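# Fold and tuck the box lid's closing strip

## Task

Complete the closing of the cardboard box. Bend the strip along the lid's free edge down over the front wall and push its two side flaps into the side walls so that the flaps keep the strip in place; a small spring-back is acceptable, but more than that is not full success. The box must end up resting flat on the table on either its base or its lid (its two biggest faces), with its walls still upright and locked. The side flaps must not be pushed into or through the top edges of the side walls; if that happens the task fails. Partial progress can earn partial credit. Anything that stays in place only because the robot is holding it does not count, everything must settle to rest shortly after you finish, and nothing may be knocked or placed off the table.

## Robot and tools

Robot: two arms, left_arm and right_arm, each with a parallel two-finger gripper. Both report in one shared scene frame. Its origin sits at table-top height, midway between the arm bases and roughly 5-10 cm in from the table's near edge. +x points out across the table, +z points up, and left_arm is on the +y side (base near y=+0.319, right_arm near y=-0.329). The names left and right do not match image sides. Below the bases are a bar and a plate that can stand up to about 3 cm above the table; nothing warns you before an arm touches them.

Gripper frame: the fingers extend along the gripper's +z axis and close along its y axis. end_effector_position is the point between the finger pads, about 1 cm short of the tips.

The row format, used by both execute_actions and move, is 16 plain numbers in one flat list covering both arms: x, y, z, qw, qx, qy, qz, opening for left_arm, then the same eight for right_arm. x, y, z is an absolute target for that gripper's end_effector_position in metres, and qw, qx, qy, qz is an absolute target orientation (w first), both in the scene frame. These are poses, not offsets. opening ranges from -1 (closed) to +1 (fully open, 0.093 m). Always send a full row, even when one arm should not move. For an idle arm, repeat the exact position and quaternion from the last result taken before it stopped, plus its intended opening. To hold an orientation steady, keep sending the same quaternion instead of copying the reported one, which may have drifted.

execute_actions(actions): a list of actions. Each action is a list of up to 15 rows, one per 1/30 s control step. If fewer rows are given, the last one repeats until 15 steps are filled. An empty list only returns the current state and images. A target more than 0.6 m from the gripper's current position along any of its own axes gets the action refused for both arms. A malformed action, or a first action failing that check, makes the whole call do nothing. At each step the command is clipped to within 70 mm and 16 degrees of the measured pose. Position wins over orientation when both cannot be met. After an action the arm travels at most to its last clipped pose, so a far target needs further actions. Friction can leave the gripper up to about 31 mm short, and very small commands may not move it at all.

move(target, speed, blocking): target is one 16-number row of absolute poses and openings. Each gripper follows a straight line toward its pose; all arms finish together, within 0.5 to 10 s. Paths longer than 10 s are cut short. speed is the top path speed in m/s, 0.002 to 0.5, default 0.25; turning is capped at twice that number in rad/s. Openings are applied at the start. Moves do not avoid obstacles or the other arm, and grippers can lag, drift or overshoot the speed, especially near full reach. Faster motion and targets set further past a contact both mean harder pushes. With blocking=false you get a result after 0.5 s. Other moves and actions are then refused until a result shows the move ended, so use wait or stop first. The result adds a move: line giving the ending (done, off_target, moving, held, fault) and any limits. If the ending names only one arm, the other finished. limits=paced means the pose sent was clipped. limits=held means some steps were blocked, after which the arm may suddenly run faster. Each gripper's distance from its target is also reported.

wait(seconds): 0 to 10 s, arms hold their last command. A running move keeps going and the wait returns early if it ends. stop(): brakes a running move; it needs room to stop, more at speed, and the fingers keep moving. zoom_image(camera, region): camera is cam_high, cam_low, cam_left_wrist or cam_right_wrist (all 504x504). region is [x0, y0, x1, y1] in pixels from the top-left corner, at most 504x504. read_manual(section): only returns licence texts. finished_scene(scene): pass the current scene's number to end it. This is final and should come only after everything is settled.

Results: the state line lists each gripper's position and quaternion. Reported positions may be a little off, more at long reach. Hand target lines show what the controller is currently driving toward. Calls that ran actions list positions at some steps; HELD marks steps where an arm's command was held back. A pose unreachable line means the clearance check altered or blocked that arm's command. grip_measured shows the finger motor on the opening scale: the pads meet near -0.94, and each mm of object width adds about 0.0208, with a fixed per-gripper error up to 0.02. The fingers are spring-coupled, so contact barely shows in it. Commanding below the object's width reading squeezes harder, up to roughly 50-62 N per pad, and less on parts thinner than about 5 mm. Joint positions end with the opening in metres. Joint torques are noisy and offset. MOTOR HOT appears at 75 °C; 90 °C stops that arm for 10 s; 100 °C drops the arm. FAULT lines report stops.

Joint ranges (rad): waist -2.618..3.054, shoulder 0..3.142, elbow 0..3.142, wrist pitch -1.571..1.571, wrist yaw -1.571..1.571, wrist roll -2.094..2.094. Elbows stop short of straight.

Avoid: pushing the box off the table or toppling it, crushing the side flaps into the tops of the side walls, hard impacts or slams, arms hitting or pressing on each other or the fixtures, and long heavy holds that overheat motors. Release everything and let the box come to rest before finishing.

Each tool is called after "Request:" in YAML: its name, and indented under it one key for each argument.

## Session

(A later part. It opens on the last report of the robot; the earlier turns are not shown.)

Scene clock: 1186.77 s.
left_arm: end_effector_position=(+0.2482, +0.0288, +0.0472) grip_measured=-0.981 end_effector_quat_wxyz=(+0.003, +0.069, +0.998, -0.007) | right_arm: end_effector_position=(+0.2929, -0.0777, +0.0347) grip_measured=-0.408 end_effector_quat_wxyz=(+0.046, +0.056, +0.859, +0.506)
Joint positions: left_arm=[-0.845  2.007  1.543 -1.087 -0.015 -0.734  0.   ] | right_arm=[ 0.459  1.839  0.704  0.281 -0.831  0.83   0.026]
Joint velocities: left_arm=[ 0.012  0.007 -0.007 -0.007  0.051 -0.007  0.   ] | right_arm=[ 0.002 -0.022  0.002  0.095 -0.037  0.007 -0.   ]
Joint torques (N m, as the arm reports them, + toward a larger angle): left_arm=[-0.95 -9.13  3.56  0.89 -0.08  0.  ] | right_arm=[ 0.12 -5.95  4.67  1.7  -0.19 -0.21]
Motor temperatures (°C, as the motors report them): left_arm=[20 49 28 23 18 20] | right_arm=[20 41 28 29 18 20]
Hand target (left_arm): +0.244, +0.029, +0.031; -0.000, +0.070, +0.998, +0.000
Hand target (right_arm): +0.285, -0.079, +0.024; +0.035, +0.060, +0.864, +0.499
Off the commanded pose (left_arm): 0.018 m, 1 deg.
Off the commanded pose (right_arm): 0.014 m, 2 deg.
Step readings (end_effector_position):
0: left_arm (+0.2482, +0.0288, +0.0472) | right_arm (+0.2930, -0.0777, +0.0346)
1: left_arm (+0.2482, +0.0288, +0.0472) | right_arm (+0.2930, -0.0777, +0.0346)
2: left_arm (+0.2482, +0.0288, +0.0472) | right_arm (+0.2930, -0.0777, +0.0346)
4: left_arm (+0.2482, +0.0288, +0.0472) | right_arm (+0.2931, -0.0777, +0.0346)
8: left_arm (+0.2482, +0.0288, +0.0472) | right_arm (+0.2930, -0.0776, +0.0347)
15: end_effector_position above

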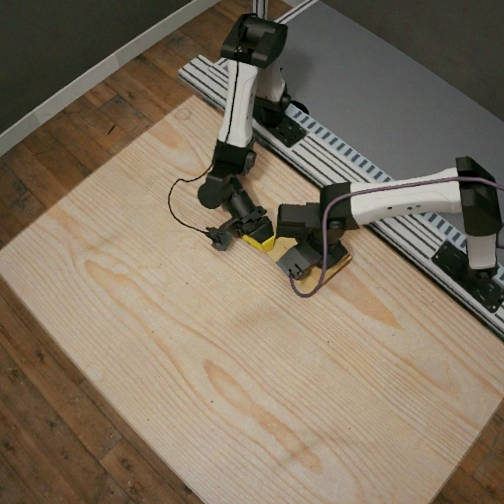

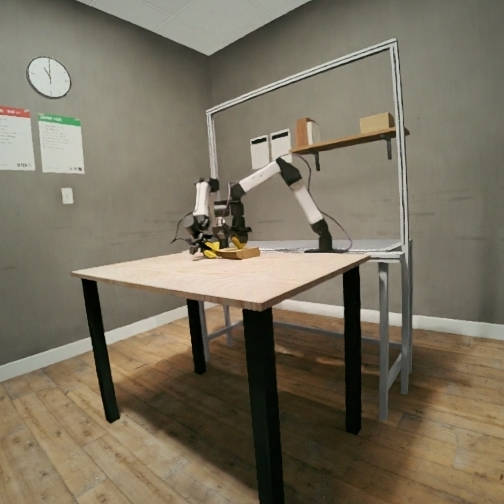

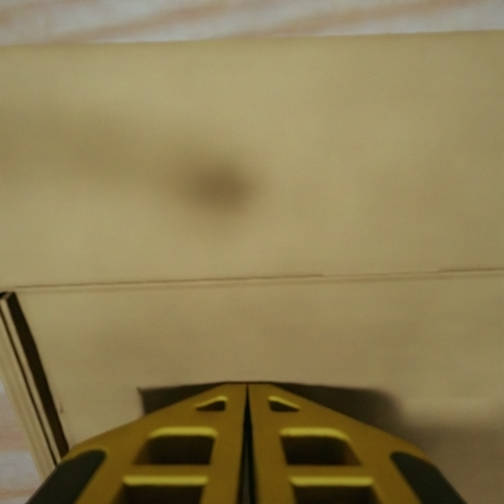

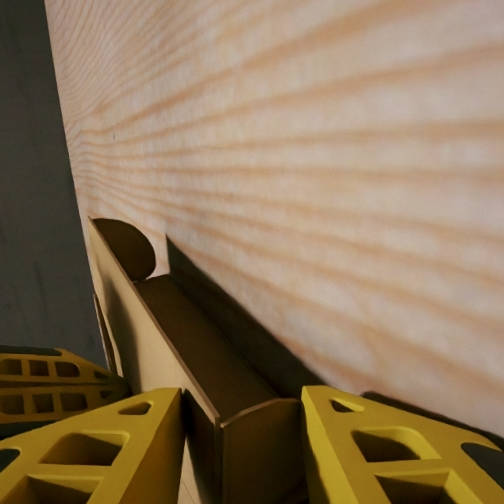

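Request:
execute_actions:
  actions:
    - [[0.244,0.028,0.030,0,0.07,0.9976,0,-1,0.285,-0.079,0.0232,0.0349,0.0604,0.8639,0.4988,-0.41],[0.244,0.028,0.030,0,0.07,0.9976,0,-1,0.285,-0.079,0.023,0.0349,0.0604,0.8639,0.4988,-0.41],[0.244,0.028,0.030,0,0.07,0.9976,0,-1,0.285,-0.079,0.0225,0.0349,0.0604,0.8639,0.4988,-0.41],[0.244,0.028,0.030,0,0.07,0.9976,0,-1,0.285,-0.079,0.022,0.0349,0.0604,0.8639,0.4988,-0.41],[0.244,0.028,0.030,0,0.07,0.9976,0,-1,0.285,-0.079,0.0215,0.0349,0.0604,0.8639,0.4988,-0.41],[0.244,0.028,0.030,0,0.07,0.9976,0,-1,0.285,-0.079,0.021,0.0349,0.0604,0.8639,0.4988,-0.41]]

Request:
zoom_image:
  camera: "cam_right_wrist"
  region: [60, 180, 430, 504]

Scene clock: 1196.87 s.
left_arm: end_effector_position=(+0.2482, +0.0288, +0.0472) grip_measured=-0.981 end_effector_quat_wxyz=(+0.003, +0.069, +0.998, -0.007) | right_arm: end_effector_position=(+0.2931, -0.0776, +0.0349) grip_measured=-0.408 end_effector_quat_wxyz=(+0.047, +0.055, +0.859, +0.507)
Joint positions: left_arm=[-0.845  2.007  1.543 -1.087 -0.015 -0.734  0.   ] | right_arm=[ 0.459  1.839  0.703  0.286 -0.831  0.83   0.026]
Joint velocities: left_arm=[-0.002 -0.027  0.002  0.037  0.007  0.007  0.   ] | right_arm=[ 0.002  0.012  0.002 -0.051 -0.022 -0.022  0.   ]
Joint torques (N m, as the arm reports them, + toward a larger angle): left_arm=[-0.94 -9.15  3.5   0.91 -0.1  -0.02] | right_arm=[ 0.12 -5.3   4.4   1.83 -0.19 -0.22]
Motor temperatures (°C, as the motors report them): left_arm=[20 49 28 23 18 20] | right_arm=[20 41 27 29 18 20]
Hand target (left_arm): +0.244, +0.029, +0.031; -0.000, +0.070, +0.998, +0.000
Hand target (right_arm): +0.285, -0.079, +0.021; +0.035, +0.060, +0.864, +0.499
Off the commanded pose (left_arm): 0.018 m, 1 deg.
Off the commanded pose (right_arm): 0.016 m, 2 deg.
Step readings (end_effector_position):
0: left_arm (+0.2482, +0.0288, +0.0472) | right_arm (+0.2929, -0.0777, +0.0348)
1: left_arm (+0.2482, +0.0288, +0.0472) | right_arm (+0.2929, -0.0777, +0.0348)
2: left_arm (+0.2482, +0.0288, +0.0472) | right_arm (+0.2929, -0.0777, +0.0348)
4: left_arm (+0.2482, +0.0288, +0.0472) | right_arm (+0.2930, -0.0776, +0.0349)
8: left_arm (+0.2482, +0.0288, +0.0472) | right_arm (+0.2931, -0.0776, +0.0349)
15: end_effector_position above

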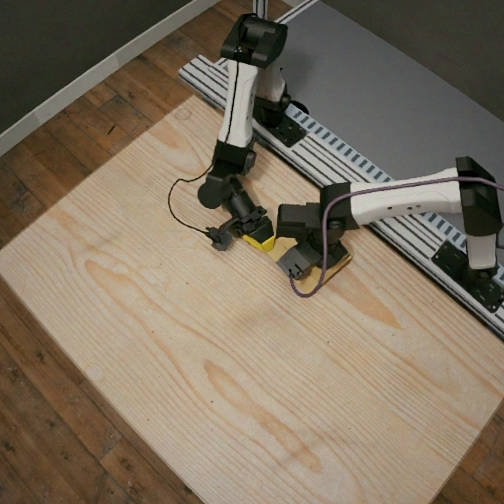

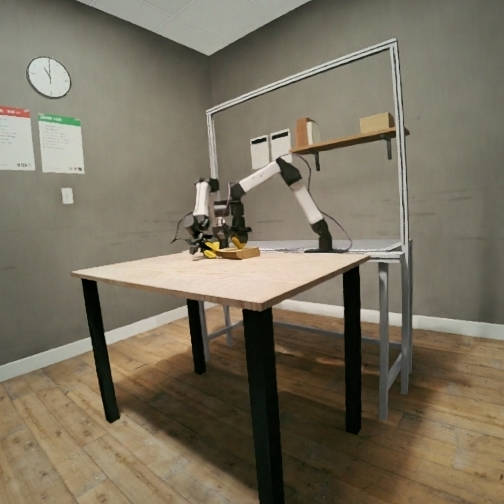

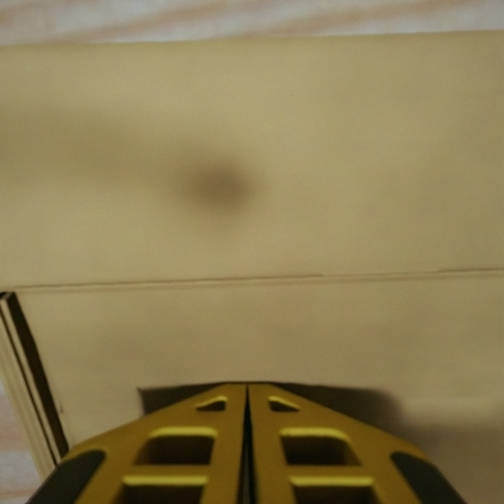

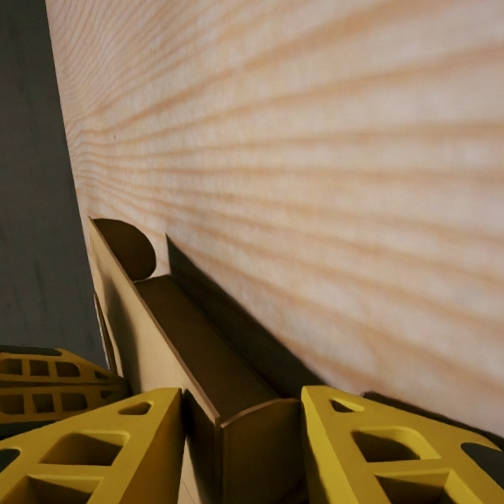

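Region (60, 180, 430, 504) of cam_right_wrist's 504x504 image, scaled by 1.362, with more detail than that image has; it fills the top 441 rows of this view, and the rest is white.

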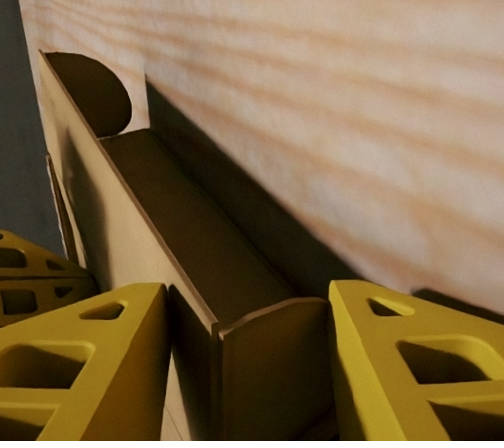

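Request:
execute_actions:
  actions:
    - [[0.244,0.028,0.030,0,0.07,0.9976,0,-1,0.285,-0.079,0.022,0.0349,0.0604,0.8639,0.4988,-0.40],[0.244,0.028,0.030,0,0.07,0.9976,0,-1,0.285,-0.079,0.022,0.0349,0.0604,0.8639,0.4988,-0.39],[0.244,0.028,0.030,0,0.07,0.9976,0,-1,0.285,-0.079,0.022,0.0349,0.0604,0.8639,0.4988,-0.38],[0.244,0.028,0.030,0,0.07,0.9976,0,-1,0.285,-0.079,0.022,0.0349,0.0604,0.8639,0.4988,-0.37],[0.244,0.028,0.030,0,0.07,0.9976,0,-1,0.285,-0.079,0.022,0.0349,0.0604,0.8639,0.4988,-0.36],[0.244,0.028,0.030,0,0.07,0.9976,0,-1,0.285,-0.079,0.022,0.0349,0.0604,0.8639,0.4988,-0.35],[0.244,0.028,0.030,0,0.07,0.9976,0,-1,0.285,-0.079,0.022,0.0349,0.0604,0.8639,0.4988,-0.34],[0.244,0.028,0.030,0,0.07,0.9976,0,-1,0.285,-0.079,0.022,0.0349,0.0604,0.8639,0.4988,-0.33],[0.244,0.028,0.030,0,0.07,0.9976,0,-1,0.285,-0.079,0.022,0.0349,0.0604,0.8639,0.4988,-0.32]]

Request:
zoom_image:
  camera: "cam_right_wrist"
  region: [60, 180, 430, 504]

Scene clock: 1212.40 s.
left_arm: end_effector_position=(+0.2482, +0.0288, +0.0472) grip_measured=-0.981 end_effector_quat_wxyz=(+0.003, +0.069, +0.998, -0.007) | right_arm: end_effector_position=(+0.2933, -0.0777, +0.0348) grip_measured=-0.321 end_effector_quat_wxyz=(+0.048, +0.056, +0.859, +0.506)
Joint positions: left_arm=[-0.845  2.007  1.543 -1.087 -0.015 -0.734  0.   ] | right_arm=[ 0.459  1.839  0.703  0.286 -0.829  0.83   0.03 ]
Joint velocities: left_arm=[-0.007 -0.007 -0.017  0.007 -0.066  0.066  0.   ] | right_arm=[-0.002 -0.002 -0.007 -0.037  0.051 -0.051 -0.   ]
Joint torques (N m, as the arm reports them, + toward a larger angle): left_arm=[-0.92 -9.11  3.67  0.91 -0.08 -0.03] | right_arm=[ 0.12 -5.54  4.45  1.8  -0.23 -0.22]
Motor temperatures (°C, as the motors report them): left_arm=[20 49 28 23 18 20] | right_arm=[20 40 27 29 18 20]
Hand target (left_arm): +0.244, +0.029, +0.031; -0.000, +0.070, +0.998, +0.000
Hand target (right_arm): +0.285, -0.079, +0.022; +0.035, +0.060, +0.864, +0.499
Off the commanded pose (left_arm): 0.018 m, 1 deg.
Off the commanded pose (right_arm): 0.015 m, 2 deg.
Step readings (end_effector_position):
0: left_arm (+0.2482, +0.0288, +0.0472) | right_arm (+0.2931, -0.0776, +0.0349)
1: left_arm (+0.2482, +0.0288, +0.0472) | right_arm (+0.2931, -0.0776, +0.0349)
2: left_arm (+0.2482, +0.0288, +0.0472) | right_arm (+0.2931, -0.0776, +0.0349)
4: left_arm (+0.2482, +0.0288, +0.0472) | right_arm (+0.2931, -0.0776, +0.0349)
8: left_arm (+0.2482, +0.0288, +0.0472) | right_arm (+0.2932, -0.0777, +0.0348)
15: end_effector_position above

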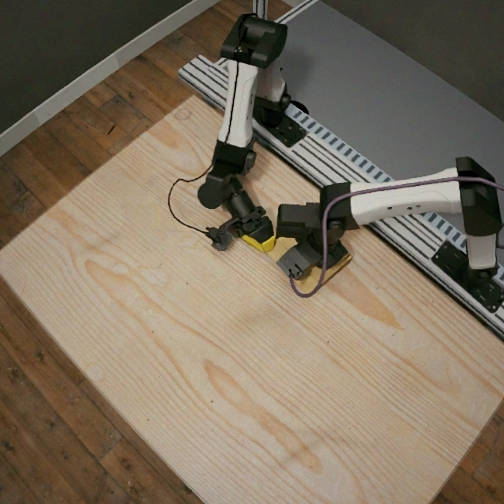

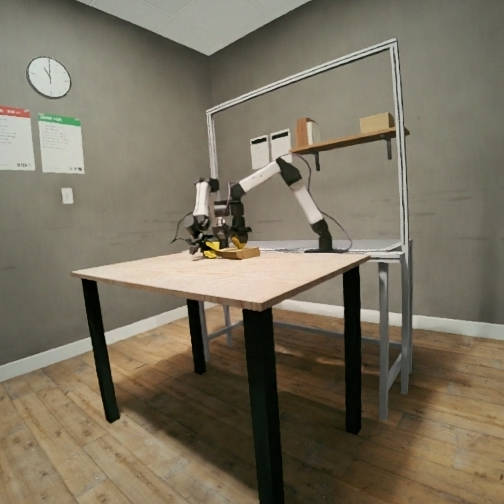

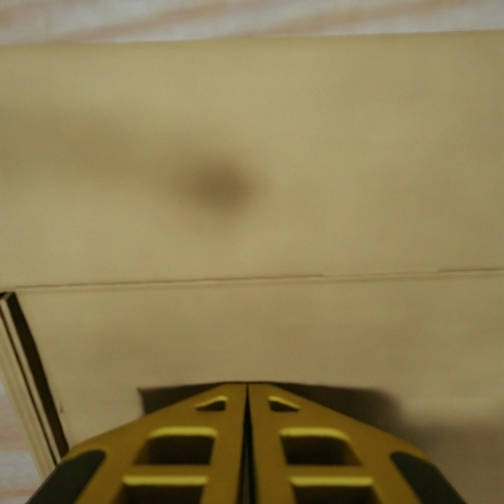

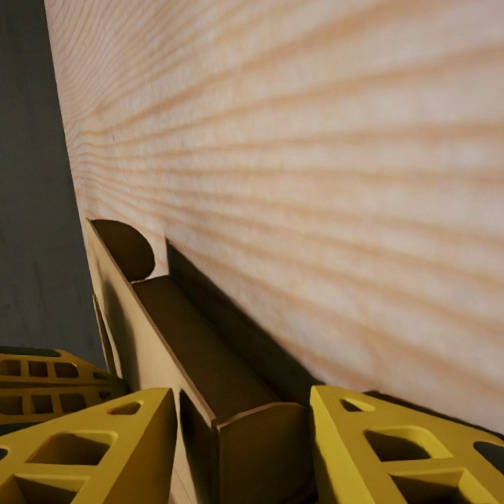

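Region (60, 180, 430, 504) of cam_right_wrist's 504x504 image, scaled by 1.362, with more detail than that image has; it fills the top 441 rows of this view, and the rest is white.

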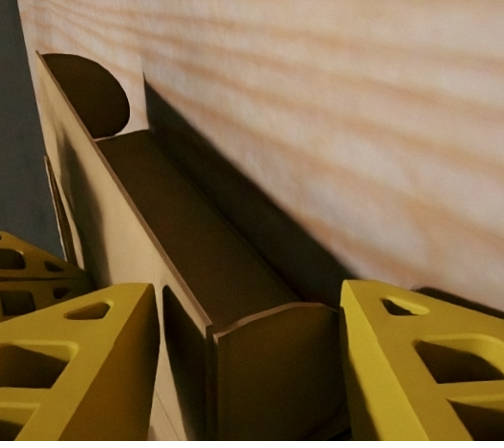

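Request:
execute_actions:
  actions:
    - [[0.244,0.028,0.030,0,0.07,0.9976,0,-1,0.285,-0.079,0.022,0.0349,0.0604,0.8639,0.4988,-0.34],[0.244,0.028,0.030,0,0.07,0.9976,0,-1,0.285,-0.079,0.022,0.0349,0.0604,0.8639,0.4988,-0.36],[0.244,0.028,0.030,0,0.07,0.9976,0,-1,0.285,-0.079,0.022,0.0349,0.0604,0.8639,0.4988,-0.37],[0.244,0.028,0.030,0,0.07,0.9976,0,-1,0.285,-0.079,0.0215,0.0349,0.0604,0.8639,0.4988,-0.37],[0.244,0.028,0.030,0,0.07,0.9976,0,-1,0.285,-0.079,0.021,0.0349,0.0604,0.8639,0.4988,-0.37],[0.244,0.028,0.030,0,0.07,0.9976,0,-1,0.285,-0.079,0.0205,0.0349,0.0604,0.8639,0.4988,-0.37],[0.244,0.028,0.030,0,0.07,0.9976,0,-1,0.285,-0.079,0.020,0.0349,0.0604,0.8639,0.4988,-0.37],[0.244,0.028,0.030,0,0.07,0.9976,0,-1,0.285,-0.079,0.0195,0.0349,0.0604,0.8639,0.4988,-0.37],[0.244,0.028,0.030,0,0.07,0.9976,0,-1,0.285,-0.079,0.019,0.0349,0.0604,0.8639,0.4988,-0.37],[0.244,0.028,0.030,0,0.07,0.9976,0,-1,0.285,-0.079,0.0185,0.0349,0.0604,0.8639,0.4988,-0.37],[0.244,0.028,0.030,0,0.07,0.9976,0,-1,0.285,-0.079,0.018,0.0349,0.0604,0.8639,0.4988,-0.37],[0.244,0.028,0.030,0,0.07,0.9976,0,-1,0.285,-0.079,0.0175,0.0349,0.0604,0.8639,0.4988,-0.37],[0.244,0.028,0.030,0,0.07,0.9976,0,-1,0.285,-0.079,0.017,0.0349,0.0604,0.8639,0.4988,-0.37]]

Request:
zoom_image:
  camera: "cam_right_wrist"
  region: [60, 180, 430, 504]

Scene clock: 1236.23 s.
left_arm: end_effector_position=(+0.2489, +0.0287, +0.0472) grip_measured=-0.981 end_effector_quat_wxyz=(+0.005, +0.069, +0.998, -0.007) | right_arm: end_effector_position=(+0.2942, -0.0768, +0.0326) grip_measured=-0.368 end_effector_quat_wxyz=(+0.048, +0.054, +0.858, +0.509)
Joint positions: left_arm=[-0.845  2.007  1.543 -1.085 -0.018 -0.734  0.   ] | right_arm=[ 0.459  1.854  0.703  0.305 -0.834  0.83   0.028]
Joint velocities: left_arm=[ 0.002  0.012 -0.002  0.037  0.007 -0.037  0.   ] | right_arm=[-0.002 -0.002 -0.017 -0.007 -0.095 -0.022  0.001]
Joint torques (N m, as the arm reports them, + toward a larger angle): left_arm=[-0.9  -9.07  3.64  0.88 -0.02 -0.02] | right_arm=[ 0.03 -5.37  3.91  1.8  -0.12 -0.23]
Motor temperatures (°C, as the motors report them): left_arm=[20 49 28 23 18 20] | right_arm=[20 40 27 29 18 20]
Hand target (left_arm): +0.244, +0.029, +0.031; -0.000, +0.070, +0.998, +0.000
Hand target (right_arm): +0.285, -0.079, +0.017; +0.035, +0.060, +0.864, +0.499
Off the commanded pose (left_arm): 0.018 m, 1 deg.
Off the commanded pose (right_arm): 0.018 m, 2 deg.
Step readings (end_effector_position):
0: left_arm (+0.2482, +0.0288, +0.0472) | right_arm (+0.2933, -0.0777, +0.0348)
1: left_arm (+0.2482, +0.0288, +0.0472) | right_arm (+0.2933, -0.0778, +0.0347)
2: left_arm (+0.2482, +0.0288, +0.0472) | right_arm (+0.2933, -0.0778, +0.0347)
4: left_arm (+0.2482, +0.0288, +0.0472) | right_arm (+0.2932, -0.0778, +0.0343)
8: left_arm (+0.2483, +0.0289, +0.0472) | right_arm (+0.2934, -0.0775, +0.0334)
15: end_effector_position above

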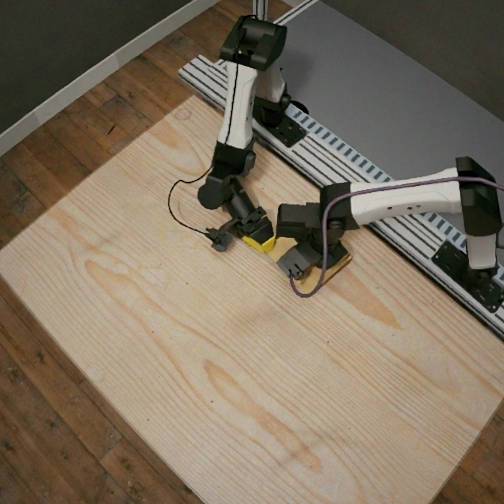

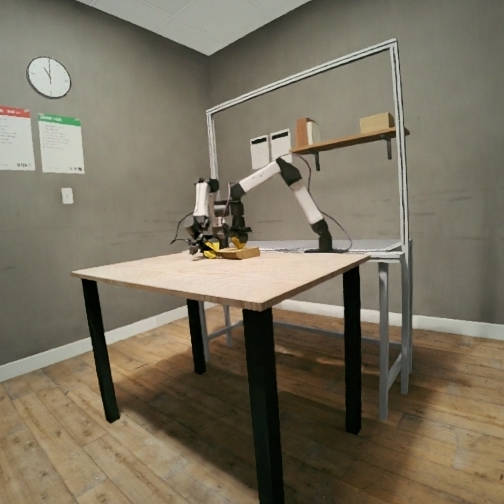

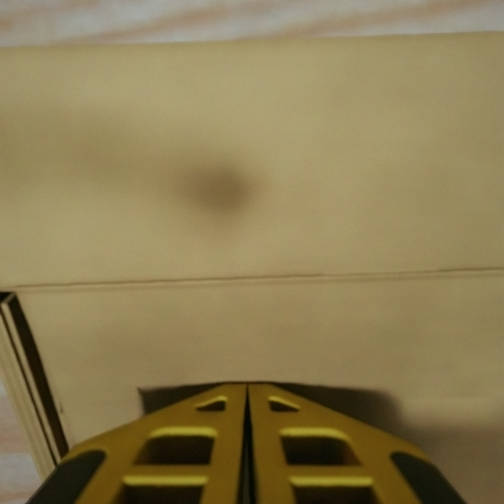

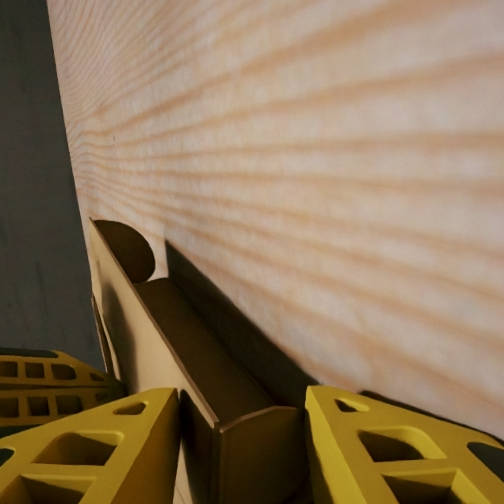

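Region (60, 180, 430, 504) of cam_right_wrist's 504x504 image, scaled by 1.362, with more detail than that image has; it fills the top 441 rows of this view, and the rest is white.

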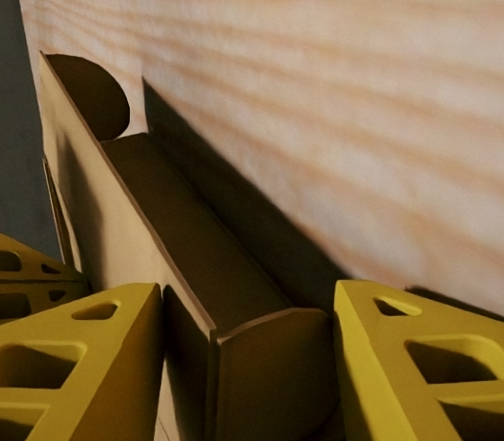

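Request:
move:
  target: [0.244,0.028,0.030,0,0.07,0.9976,0,-1,0.292,-0.092,0.045,0.0349,0.0604,0.8639,0.4988,-0.3]
  speed: 0.03

Scene clock: 1248.60 s.
left_arm: end_effector_position=(+0.2491, +0.0287, +0.0479) grip_measured=-0.981 end_effector_quat_wxyz=(+0.006, +0.069, +0.998, -0.007) | right_arm: end_effector_position=(+0.2833, -0.0929, +0.0327) grip_measured=-0.301 end_effector_quat_wxyz=(+0.020, +0.071, +0.868, +0.491)
Joint positions: left_arm=[-0.845  2.005  1.543 -1.085 -0.018 -0.734  0.   ] | right_arm=[ 0.424  1.8    0.703  0.142 -0.845  0.786  0.031]
Joint velocities: left_arm=[-0.017 -0.012  0.002 -0.022  0.037 -0.051  0.   ] | right_arm=[-0.002 -0.017 -0.002  0.007 -0.081 -0.051  0.   ]
Joint torques (N m, as the arm reports them, + toward a larger angle): left_arm=[-0.95 -9.04  3.53  0.9  -0.06 -0.01] | right_arm=[-0.88 -8.1   9.35  1.48 -0.36 -0.29]
Motor temperatures (°C, as the motors report them): left_arm=[20 49 28 23 18 20] | right_arm=[20 40 27 29 18 20]
Hand target (left_arm): +0.244, +0.029, +0.031; -0.000, +0.070, +0.998, +0.000
Hand target (right_arm): +0.292, -0.092, +0.045; +0.035, +0.060, +0.864, +0.499
Off the commanded pose (left_arm): 0.019 m, 1 deg.
Off the commanded pose (right_arm): 0.015 m, 2 deg.
move: off_target (left_arm, right_arm)

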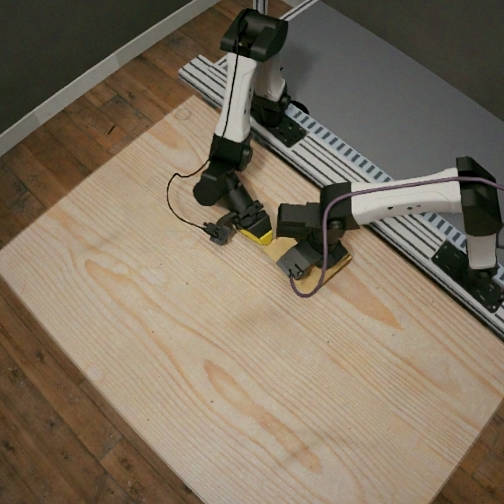

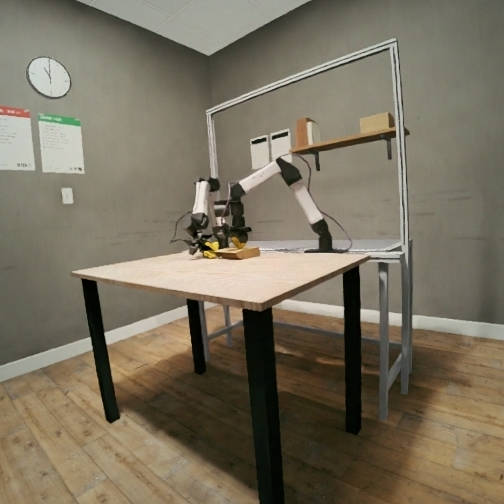

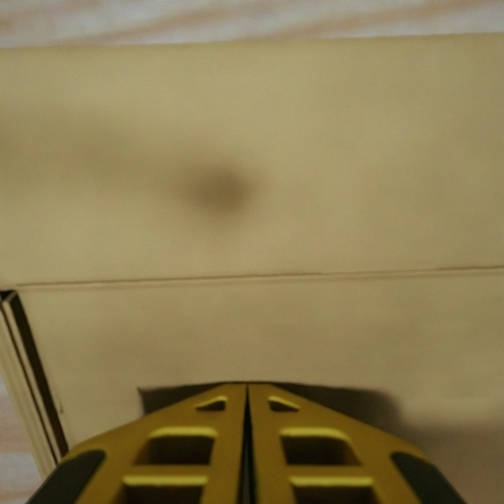

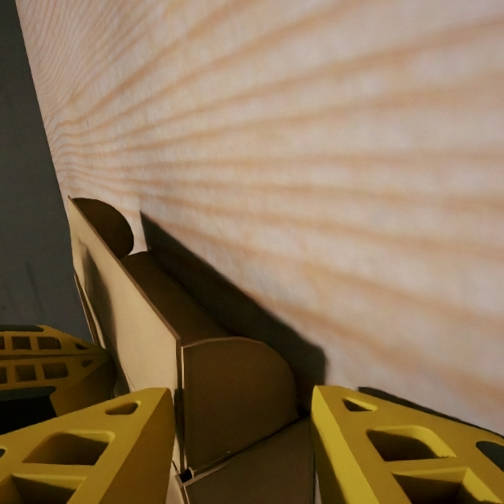

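Request:
zoom_image:
  camera: "cam_right_wrist"
  region: [160, 320, 340, 504]

Region (160, 320, 340, 504) of cam_right_wrist's 504x504 image, scaled by 2.739, with more detail than that image has; it fills the left 493 columns of this view, and the rest is white.

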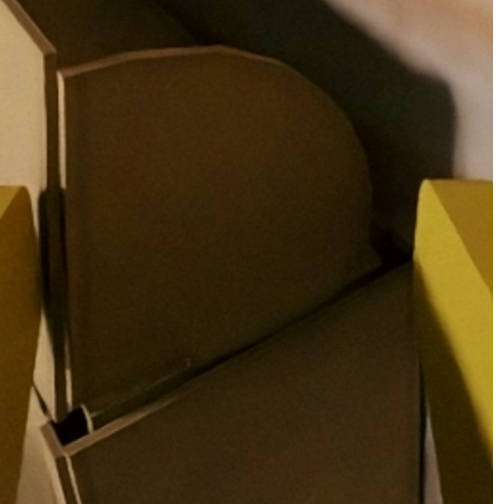

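Request:
move:
  target: [0.244,0.028,0.030,0,0.07,0.9976,0,-1,0.292,-0.086,0.050,0.0349,0.0604,0.8639,0.4988,-0.3]
  speed: 0.02

Request:
zoom_image:
  camera: "cam_right_wrist"
  region: [160, 300, 400, 504]

Scene clock: 1264.17 s.
left_arm: end_effector_position=(+0.2491, +0.0287, +0.0479) grip_measured=-0.981 end_effector_quat_wxyz=(+0.006, +0.069, +0.998, -0.007) | right_arm: end_effector_position=(+0.2886, -0.0912, +0.0404) grip_measured=-0.301 end_effector_quat_wxyz=(+0.028, +0.067, +0.866, +0.495)
Joint positions: left_arm=[-0.845  2.005  1.543 -1.085 -0.018 -0.734  0.   ] | right_arm=[ 0.424  1.789  0.719  0.136 -0.845  0.788  0.031]
Joint velocities: left_arm=[ 0.002 -0.032 -0.002 -0.037  0.007 -0.022  0.   ] | right_arm=[ 0.002  0.002  0.002 -0.037 -0.051 -0.007 -0.001]
Joint torques (N m, as the arm reports them, + toward a larger angle): left_arm=[-0.96 -8.98  3.56  0.89 -0.05 -0.01] | right_arm=[ 0.68 -7.98  8.99  1.51 -0.25 -0.14]
Motor temperatures (°C, as the motors report them): left_arm=[20 49 28 23 18 20] | right_arm=[20 42 28 29 18 20]
Hand target (left_arm): +0.244, +0.029, +0.031; -0.000, +0.070, +0.998, +0.000
Hand target (right_arm): +0.292, -0.086, +0.050; +0.035, +0.060, +0.864, +0.499
Off the commanded pose (left_arm): 0.019 m, 1 deg.
Off the commanded pose (right_arm): 0.011 m, 1 deg.
move: off_target (left_arm, right_arm)

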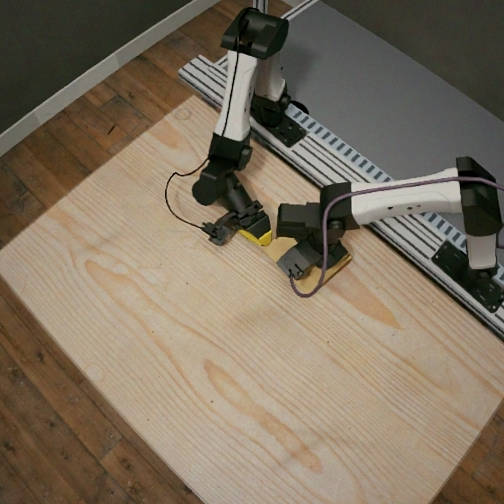

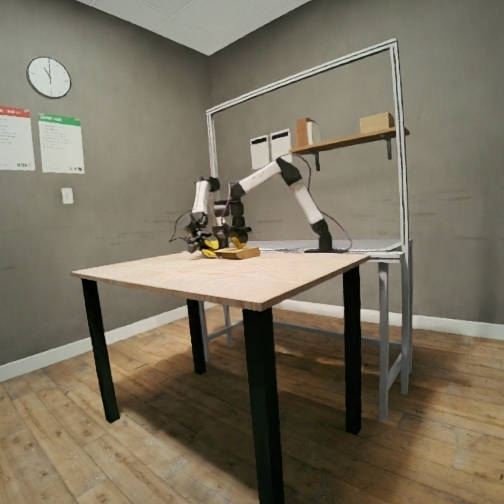

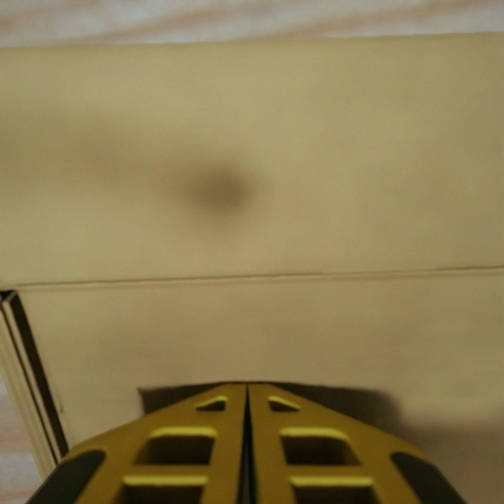

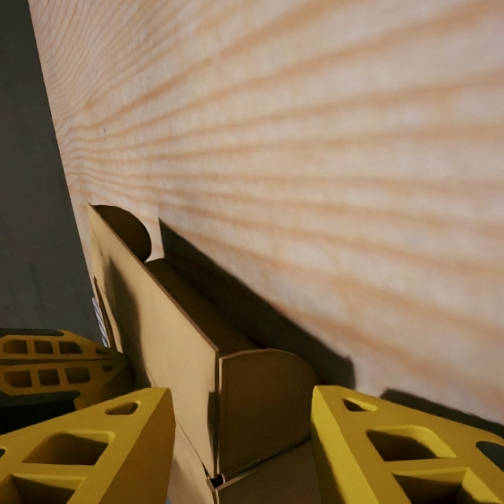

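Region (160, 300, 400, 504) of cam_right_wrist's 504x504 image, scaled by 2.100, with more detail than that image has; it fills the top 428 rows of this view, and the rest is white.

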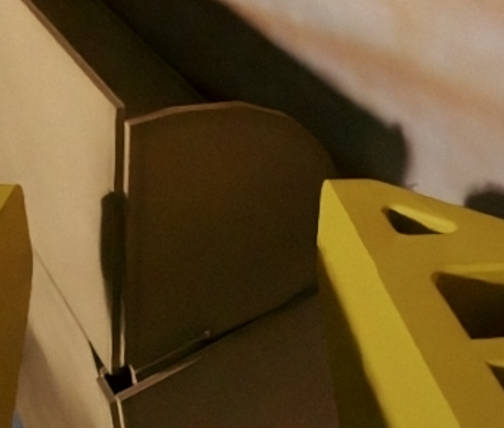

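Request:
execute_actions:
  actions:
    - [[0.244,0.028,0.030,0,0.07,0.9976,0,-1,0.292,-0.086,0.050,0.0349,0.0604,0.8639,0.4988,-0.05]]

Request:
zoom_image:
  camera: "cam_right_wrist"
  region: [190, 330, 370, 504]

Scene clock: 1270.20 s.
left_arm: end_effector_position=(+0.2491, +0.0287, +0.0479) grip_measured=-0.981 end_effector_quat_wxyz=(+0.006, +0.069, +0.998, -0.007) | right_arm: end_effector_position=(+0.2886, -0.0912, +0.0404) grip_measured=-0.051 end_effector_quat_wxyz=(+0.028, +0.067, +0.866, +0.495)
Joint positions: left_arm=[-0.845  2.005  1.543 -1.085 -0.018 -0.734  0.   ] | right_arm=[ 0.424  1.789  0.719  0.136 -0.845  0.789  0.043]
Joint velocities: left_arm=[-0.007  0.012 -0.002  0.007 -0.007  0.037  0.   ] | right_arm=[-0.012  0.002 -0.002 -0.095  0.022  0.066  0.001]
Joint torques (N m, as the arm reports them, + toward a larger angle): left_arm=[-0.87 -8.98  3.57  0.87 -0.06 -0.01] | right_arm=[ 0.67 -8.05  8.91  1.54 -0.24 -0.13]
Motor temperatures (°C, as the motors report them): left_arm=[20 49 28 23 18 20] | right_arm=[20 43 29 28 18 20]
Hand target (left_arm): +0.244, +0.029, +0.031; -0.000, +0.070, +0.998, +0.000
Hand target (right_arm): +0.292, -0.086, +0.050; +0.035, +0.060, +0.864, +0.499
Off the commanded pose (left_arm): 0.019 m, 1 deg.
Off the commanded pose (right_arm): 0.011 m, 1 deg.
Step readings (end_effector_position):
0: left_arm (+0.2491, +0.0287, +0.0479) | right_arm (+0.2886, -0.0912, +0.0404)
1: left_arm (+0.2491, +0.0287, +0.0479) | right_arm (+0.2886, -0.0912, +0.0404)
2: left_arm (+0.2491, +0.0287, +0.0479) | right_arm (+0.2886, -0.0912, +0.0404)
4: left_arm (+0.2491, +0.0287, +0.0479) | right_arm (+0.2886, -0.0912, +0.0404)
8: left_arm (+0.2491, +0.0287, +0.0479) | right_arm (+0.2886, -0.0912, +0.0404)
15: end_effector_position above

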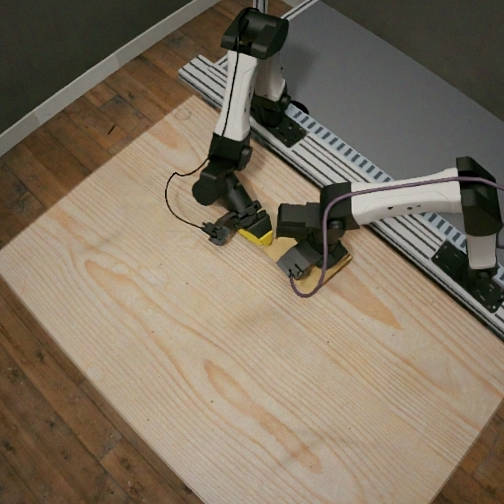

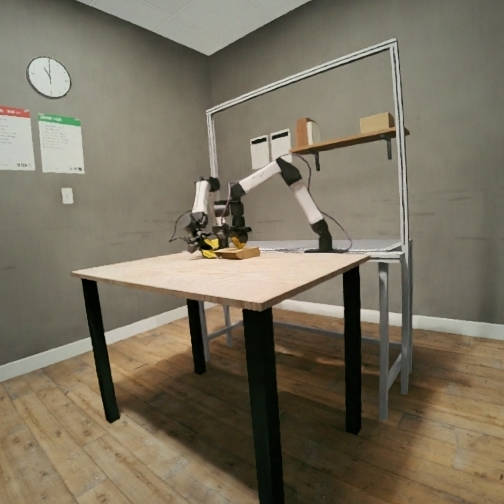

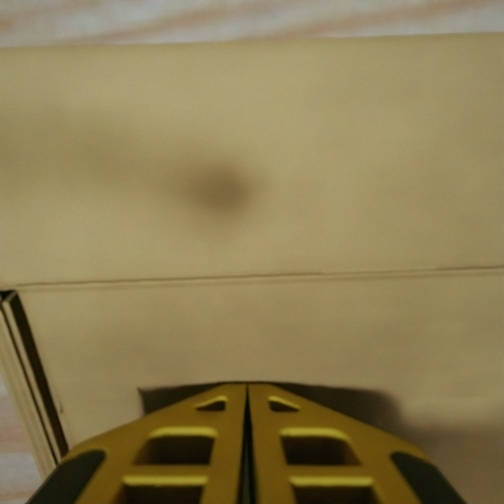

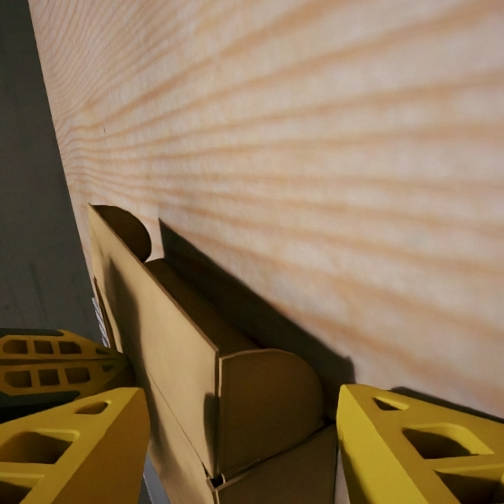

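Region (190, 330, 370, 504) of cam_right_wrist's 504x504 image, scaled by 2.800, with more detail than that image has; it fills the top 487 rows of this view, and the rest is white.

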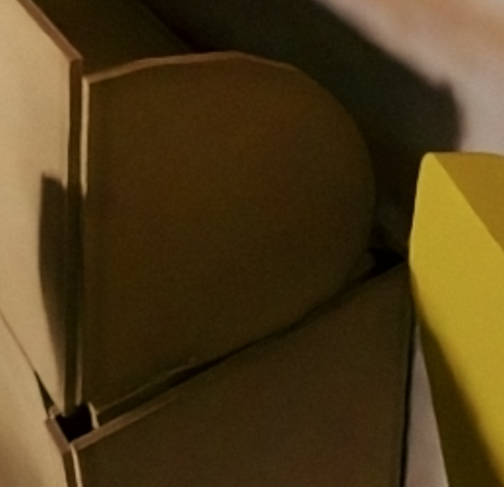

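Request:
move:
  target: [0.255,0.028,0.075,0,0.07,0.9976,0,-1,0.292,-0.088,0.050,0.0349,0.0604,0.8639,0.4988,-0.05]
  speed: 0.1

Request:
move:
  target: [0.283,0.026,0.078,0,-0.5373,0.8434,0,0.0,0.292,-0.088,0.050,0.0349,0.0604,0.8639,0.4988,-0.05]
  speed: 0.3

Scene clock: 1336.80 s.
left_arm: end_effector_position=(+0.2517, +0.0287, +0.0701) grip_measured=-0.981 end_effector_quat_wxyz=(-0.001, +0.068, +0.998, +0.001) | right_arm: end_effector_position=(+0.2877, -0.0914, +0.0397) grip_measured=-0.051 end_effector_quat_wxyz=(+0.026, +0.069, +0.866, +0.494)
Joint positions: left_arm=[-0.84   2.017  1.649 -1.201 -0.018 -0.732  0.   ] | right_arm=[ 0.424  1.789  0.719  0.13  -0.845  0.789  0.043]
Joint velocities: left_arm=[-0.002 -0.007 -0.007 -0.022 -0.022 -0.037  0.   ] | right_arm=[ 0.007 -0.012 -0.007  0.022  0.007 -0.007 -0.   ]
Joint torques (N m, as the arm reports them, + toward a larger angle): left_arm=[  0.25 -10.66   9.29   0.29  -0.04   0.12] | right_arm=[ 0.14 -8.17  8.82  1.52 -0.27 -0.2 ]
Motor temperatures (°C, as the motors report them): left_arm=[20 49 28 23 18 20] | right_arm=[20 46 31 28 18 20]
Hand target (left_arm): +0.255, +0.028, +0.075; +0.000, +0.070, +0.998, -0.000
Hand target (right_arm): +0.292, -0.088, +0.050; +0.035, +0.060, +0.864, +0.499
Off the commanded pose (left_arm): 0.006 m, 0 deg.
Off the commanded pose (right_arm): 0.012 m, 2 deg.
move: off_target (right_arm)

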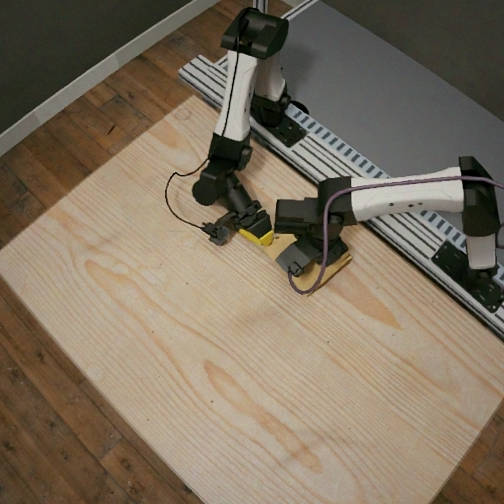

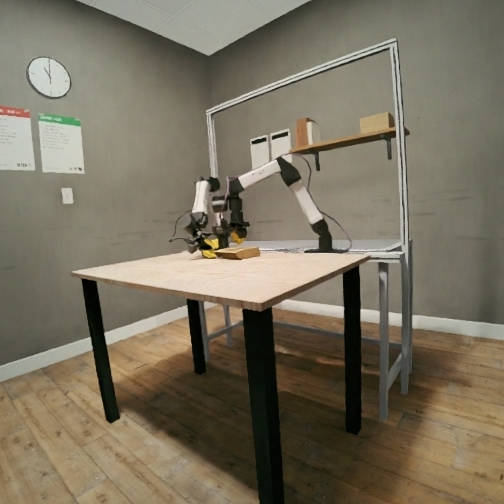

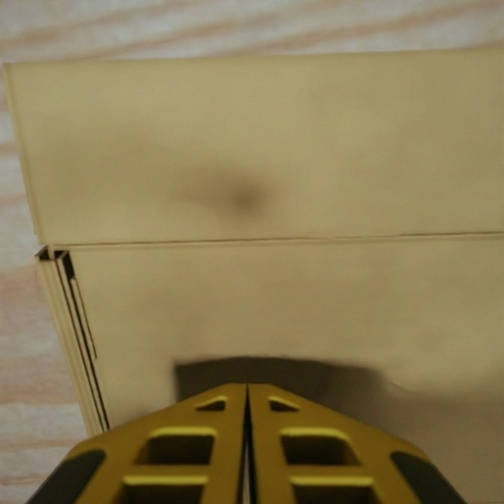

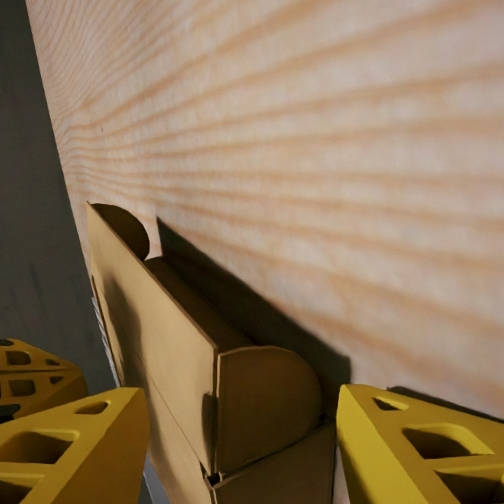

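Scene clock: 1339.53 s.
left_arm: end_effector_position=(+0.2795, +0.0270, +0.0734) grip_measured=-0.002 end_effector_quat_wxyz=(-0.001, -0.531, +0.848, +0.002) | right_arm: end_effector_position=(+0.2877, -0.0914, +0.0397) grip_measured=-0.051 end_effector_quat_wxyz=(+0.026, +0.069, +0.866, +0.494)
Joint positions: left_arm=[-0.791  2.095  1.782 -1.255 -0.018 -1.937  0.045] | right_arm=[ 0.424  1.789  0.719  0.13  -0.845  0.789  0.043]
Joint velocities: left_arm=[-0.002  0.007  0.007 -0.037 -0.051 -0.051 -0.001] | right_arm=[ 0.017 -0.032 -0.007  0.051  0.022 -0.007  0.001]
Joint torques (N m, as the arm reports them, + toward a larger angle): left_arm=[  0.17 -10.97   9.37   0.2   -0.08  -0.02] | right_arm=[ 0.14 -8.18  8.82  1.52 -0.28 -0.19]
Motor temperatures (°C, as the motors report them): left_arm=[20 49 28 23 18 20] | right_arm=[20 46 31 28 18 20]
Hand target (left_arm): +0.283, +0.026, +0.078; +0.000, -0.537, +0.843, -0.000
Hand target (right_arm): +0.292, -0.088, +0.050; +0.035, +0.060, +0.864, +0.499
Off the commanded pose (left_arm): 0.006 m, 1 deg.
Off the commanded pose (right_arm): 0.012 m, 2 deg.
move: off_target (right_arm)

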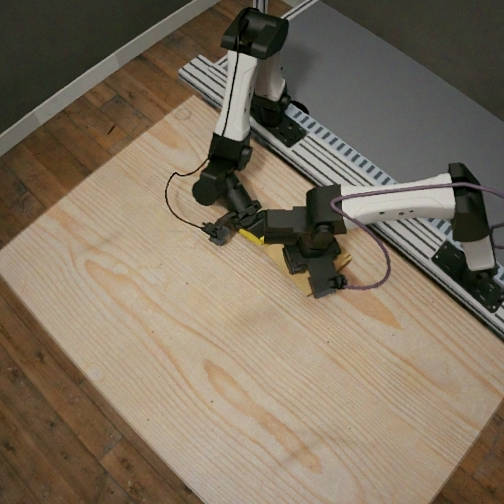

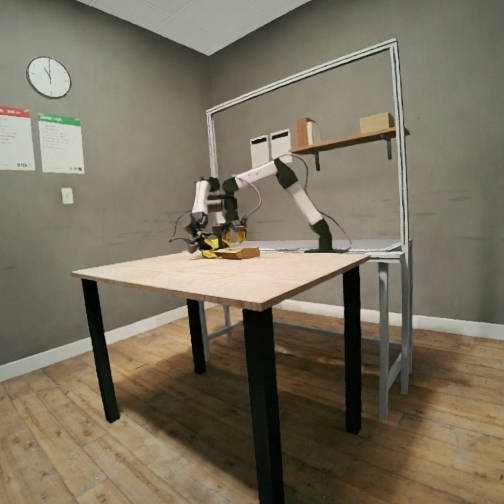

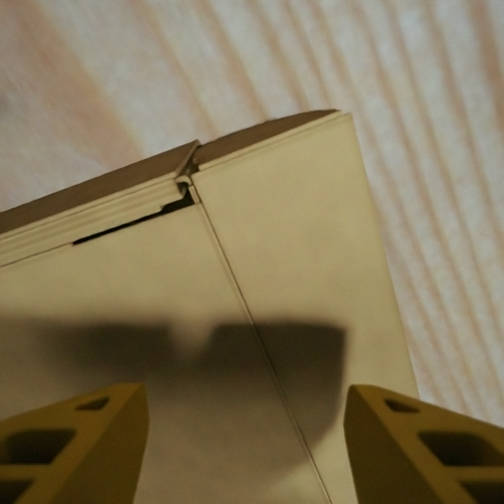

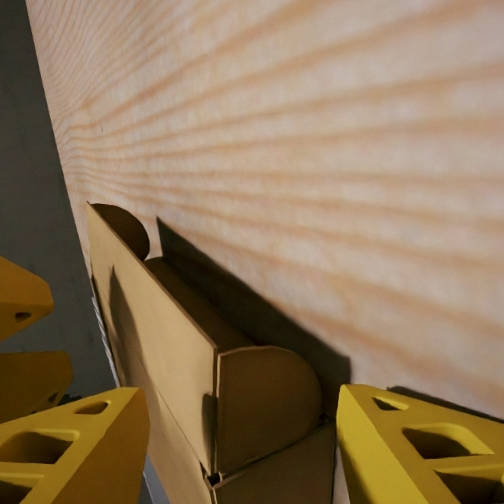

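Request:
move:
  target: [0.284,0.025,0.033,0,-0.5373,0.8434,0,0.0,0.292,-0.088,0.050,0.0349,0.0604,0.8639,0.4988,-0.05]
  speed: 0.04

Scene clock: 1346.10 s.
left_arm: end_effector_position=(+0.2813, +0.0245, +0.0492) grip_measured=-0.002 end_effector_quat_wxyz=(-0.000, -0.532, +0.847, -0.000) | right_arm: end_effector_position=(+0.2877, -0.0914, +0.0397) grip_measured=-0.051 end_effector_quat_wxyz=(+0.026, +0.069, +0.866, +0.494)
Joint positions: left_arm=[-0.791  2.117  1.718 -1.166 -0.018 -1.939  0.045] | right_arm=[ 0.424  1.789  0.719  0.13  -0.845  0.789  0.043]
Joint velocities: left_arm=[-0.012  0.017 -0.002 -0.007 -0.066  0.037  0.001] | right_arm=[ 0.002  0.007  0.007  0.007  0.051 -0.081 -0.001]
Joint torques (N m, as the arm reports them, + toward a larger angle): left_arm=[  0.34 -10.47   3.42   0.88  -0.04   0.  ] | right_arm=[ 0.17 -8.16  8.8   1.52 -0.28 -0.19]
Motor temperatures (°C, as the motors report them): left_arm=[20 50 29 23 18 20] | right_arm=[20 46 31 28 18 20]
Hand target (left_arm): +0.283, +0.026, +0.034; -0.000, -0.537, +0.843, +0.001
Hand target (right_arm): +0.292, -0.088, +0.050; +0.035, +0.060, +0.864, +0.499
Off the commanded pose (left_arm): 0.016 m, 1 deg.
Off the commanded pose (right_arm): 0.012 m, 2 deg.
move: off_target (left_arm, right_arm)

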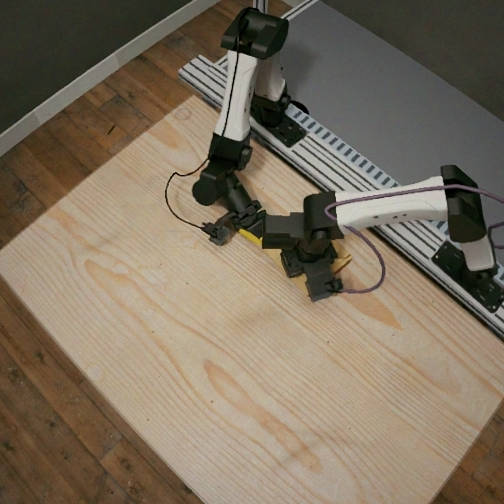

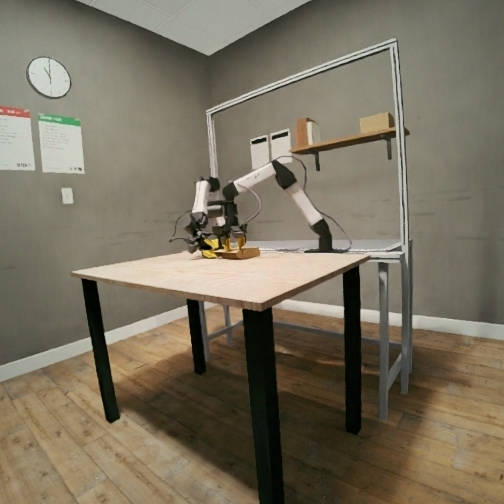

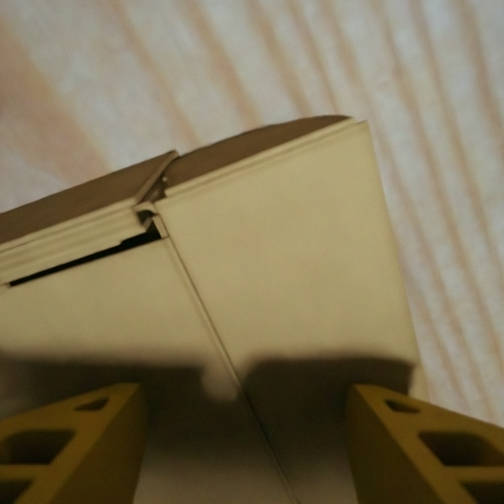

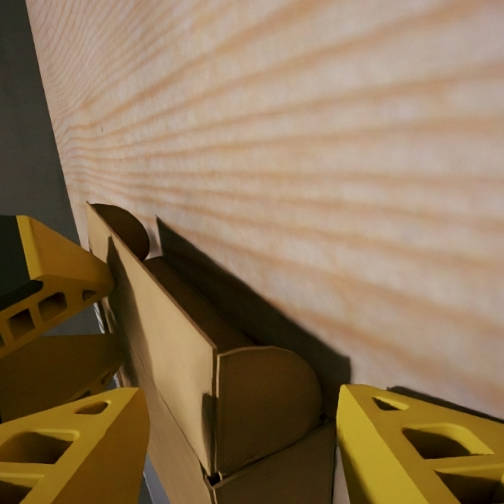

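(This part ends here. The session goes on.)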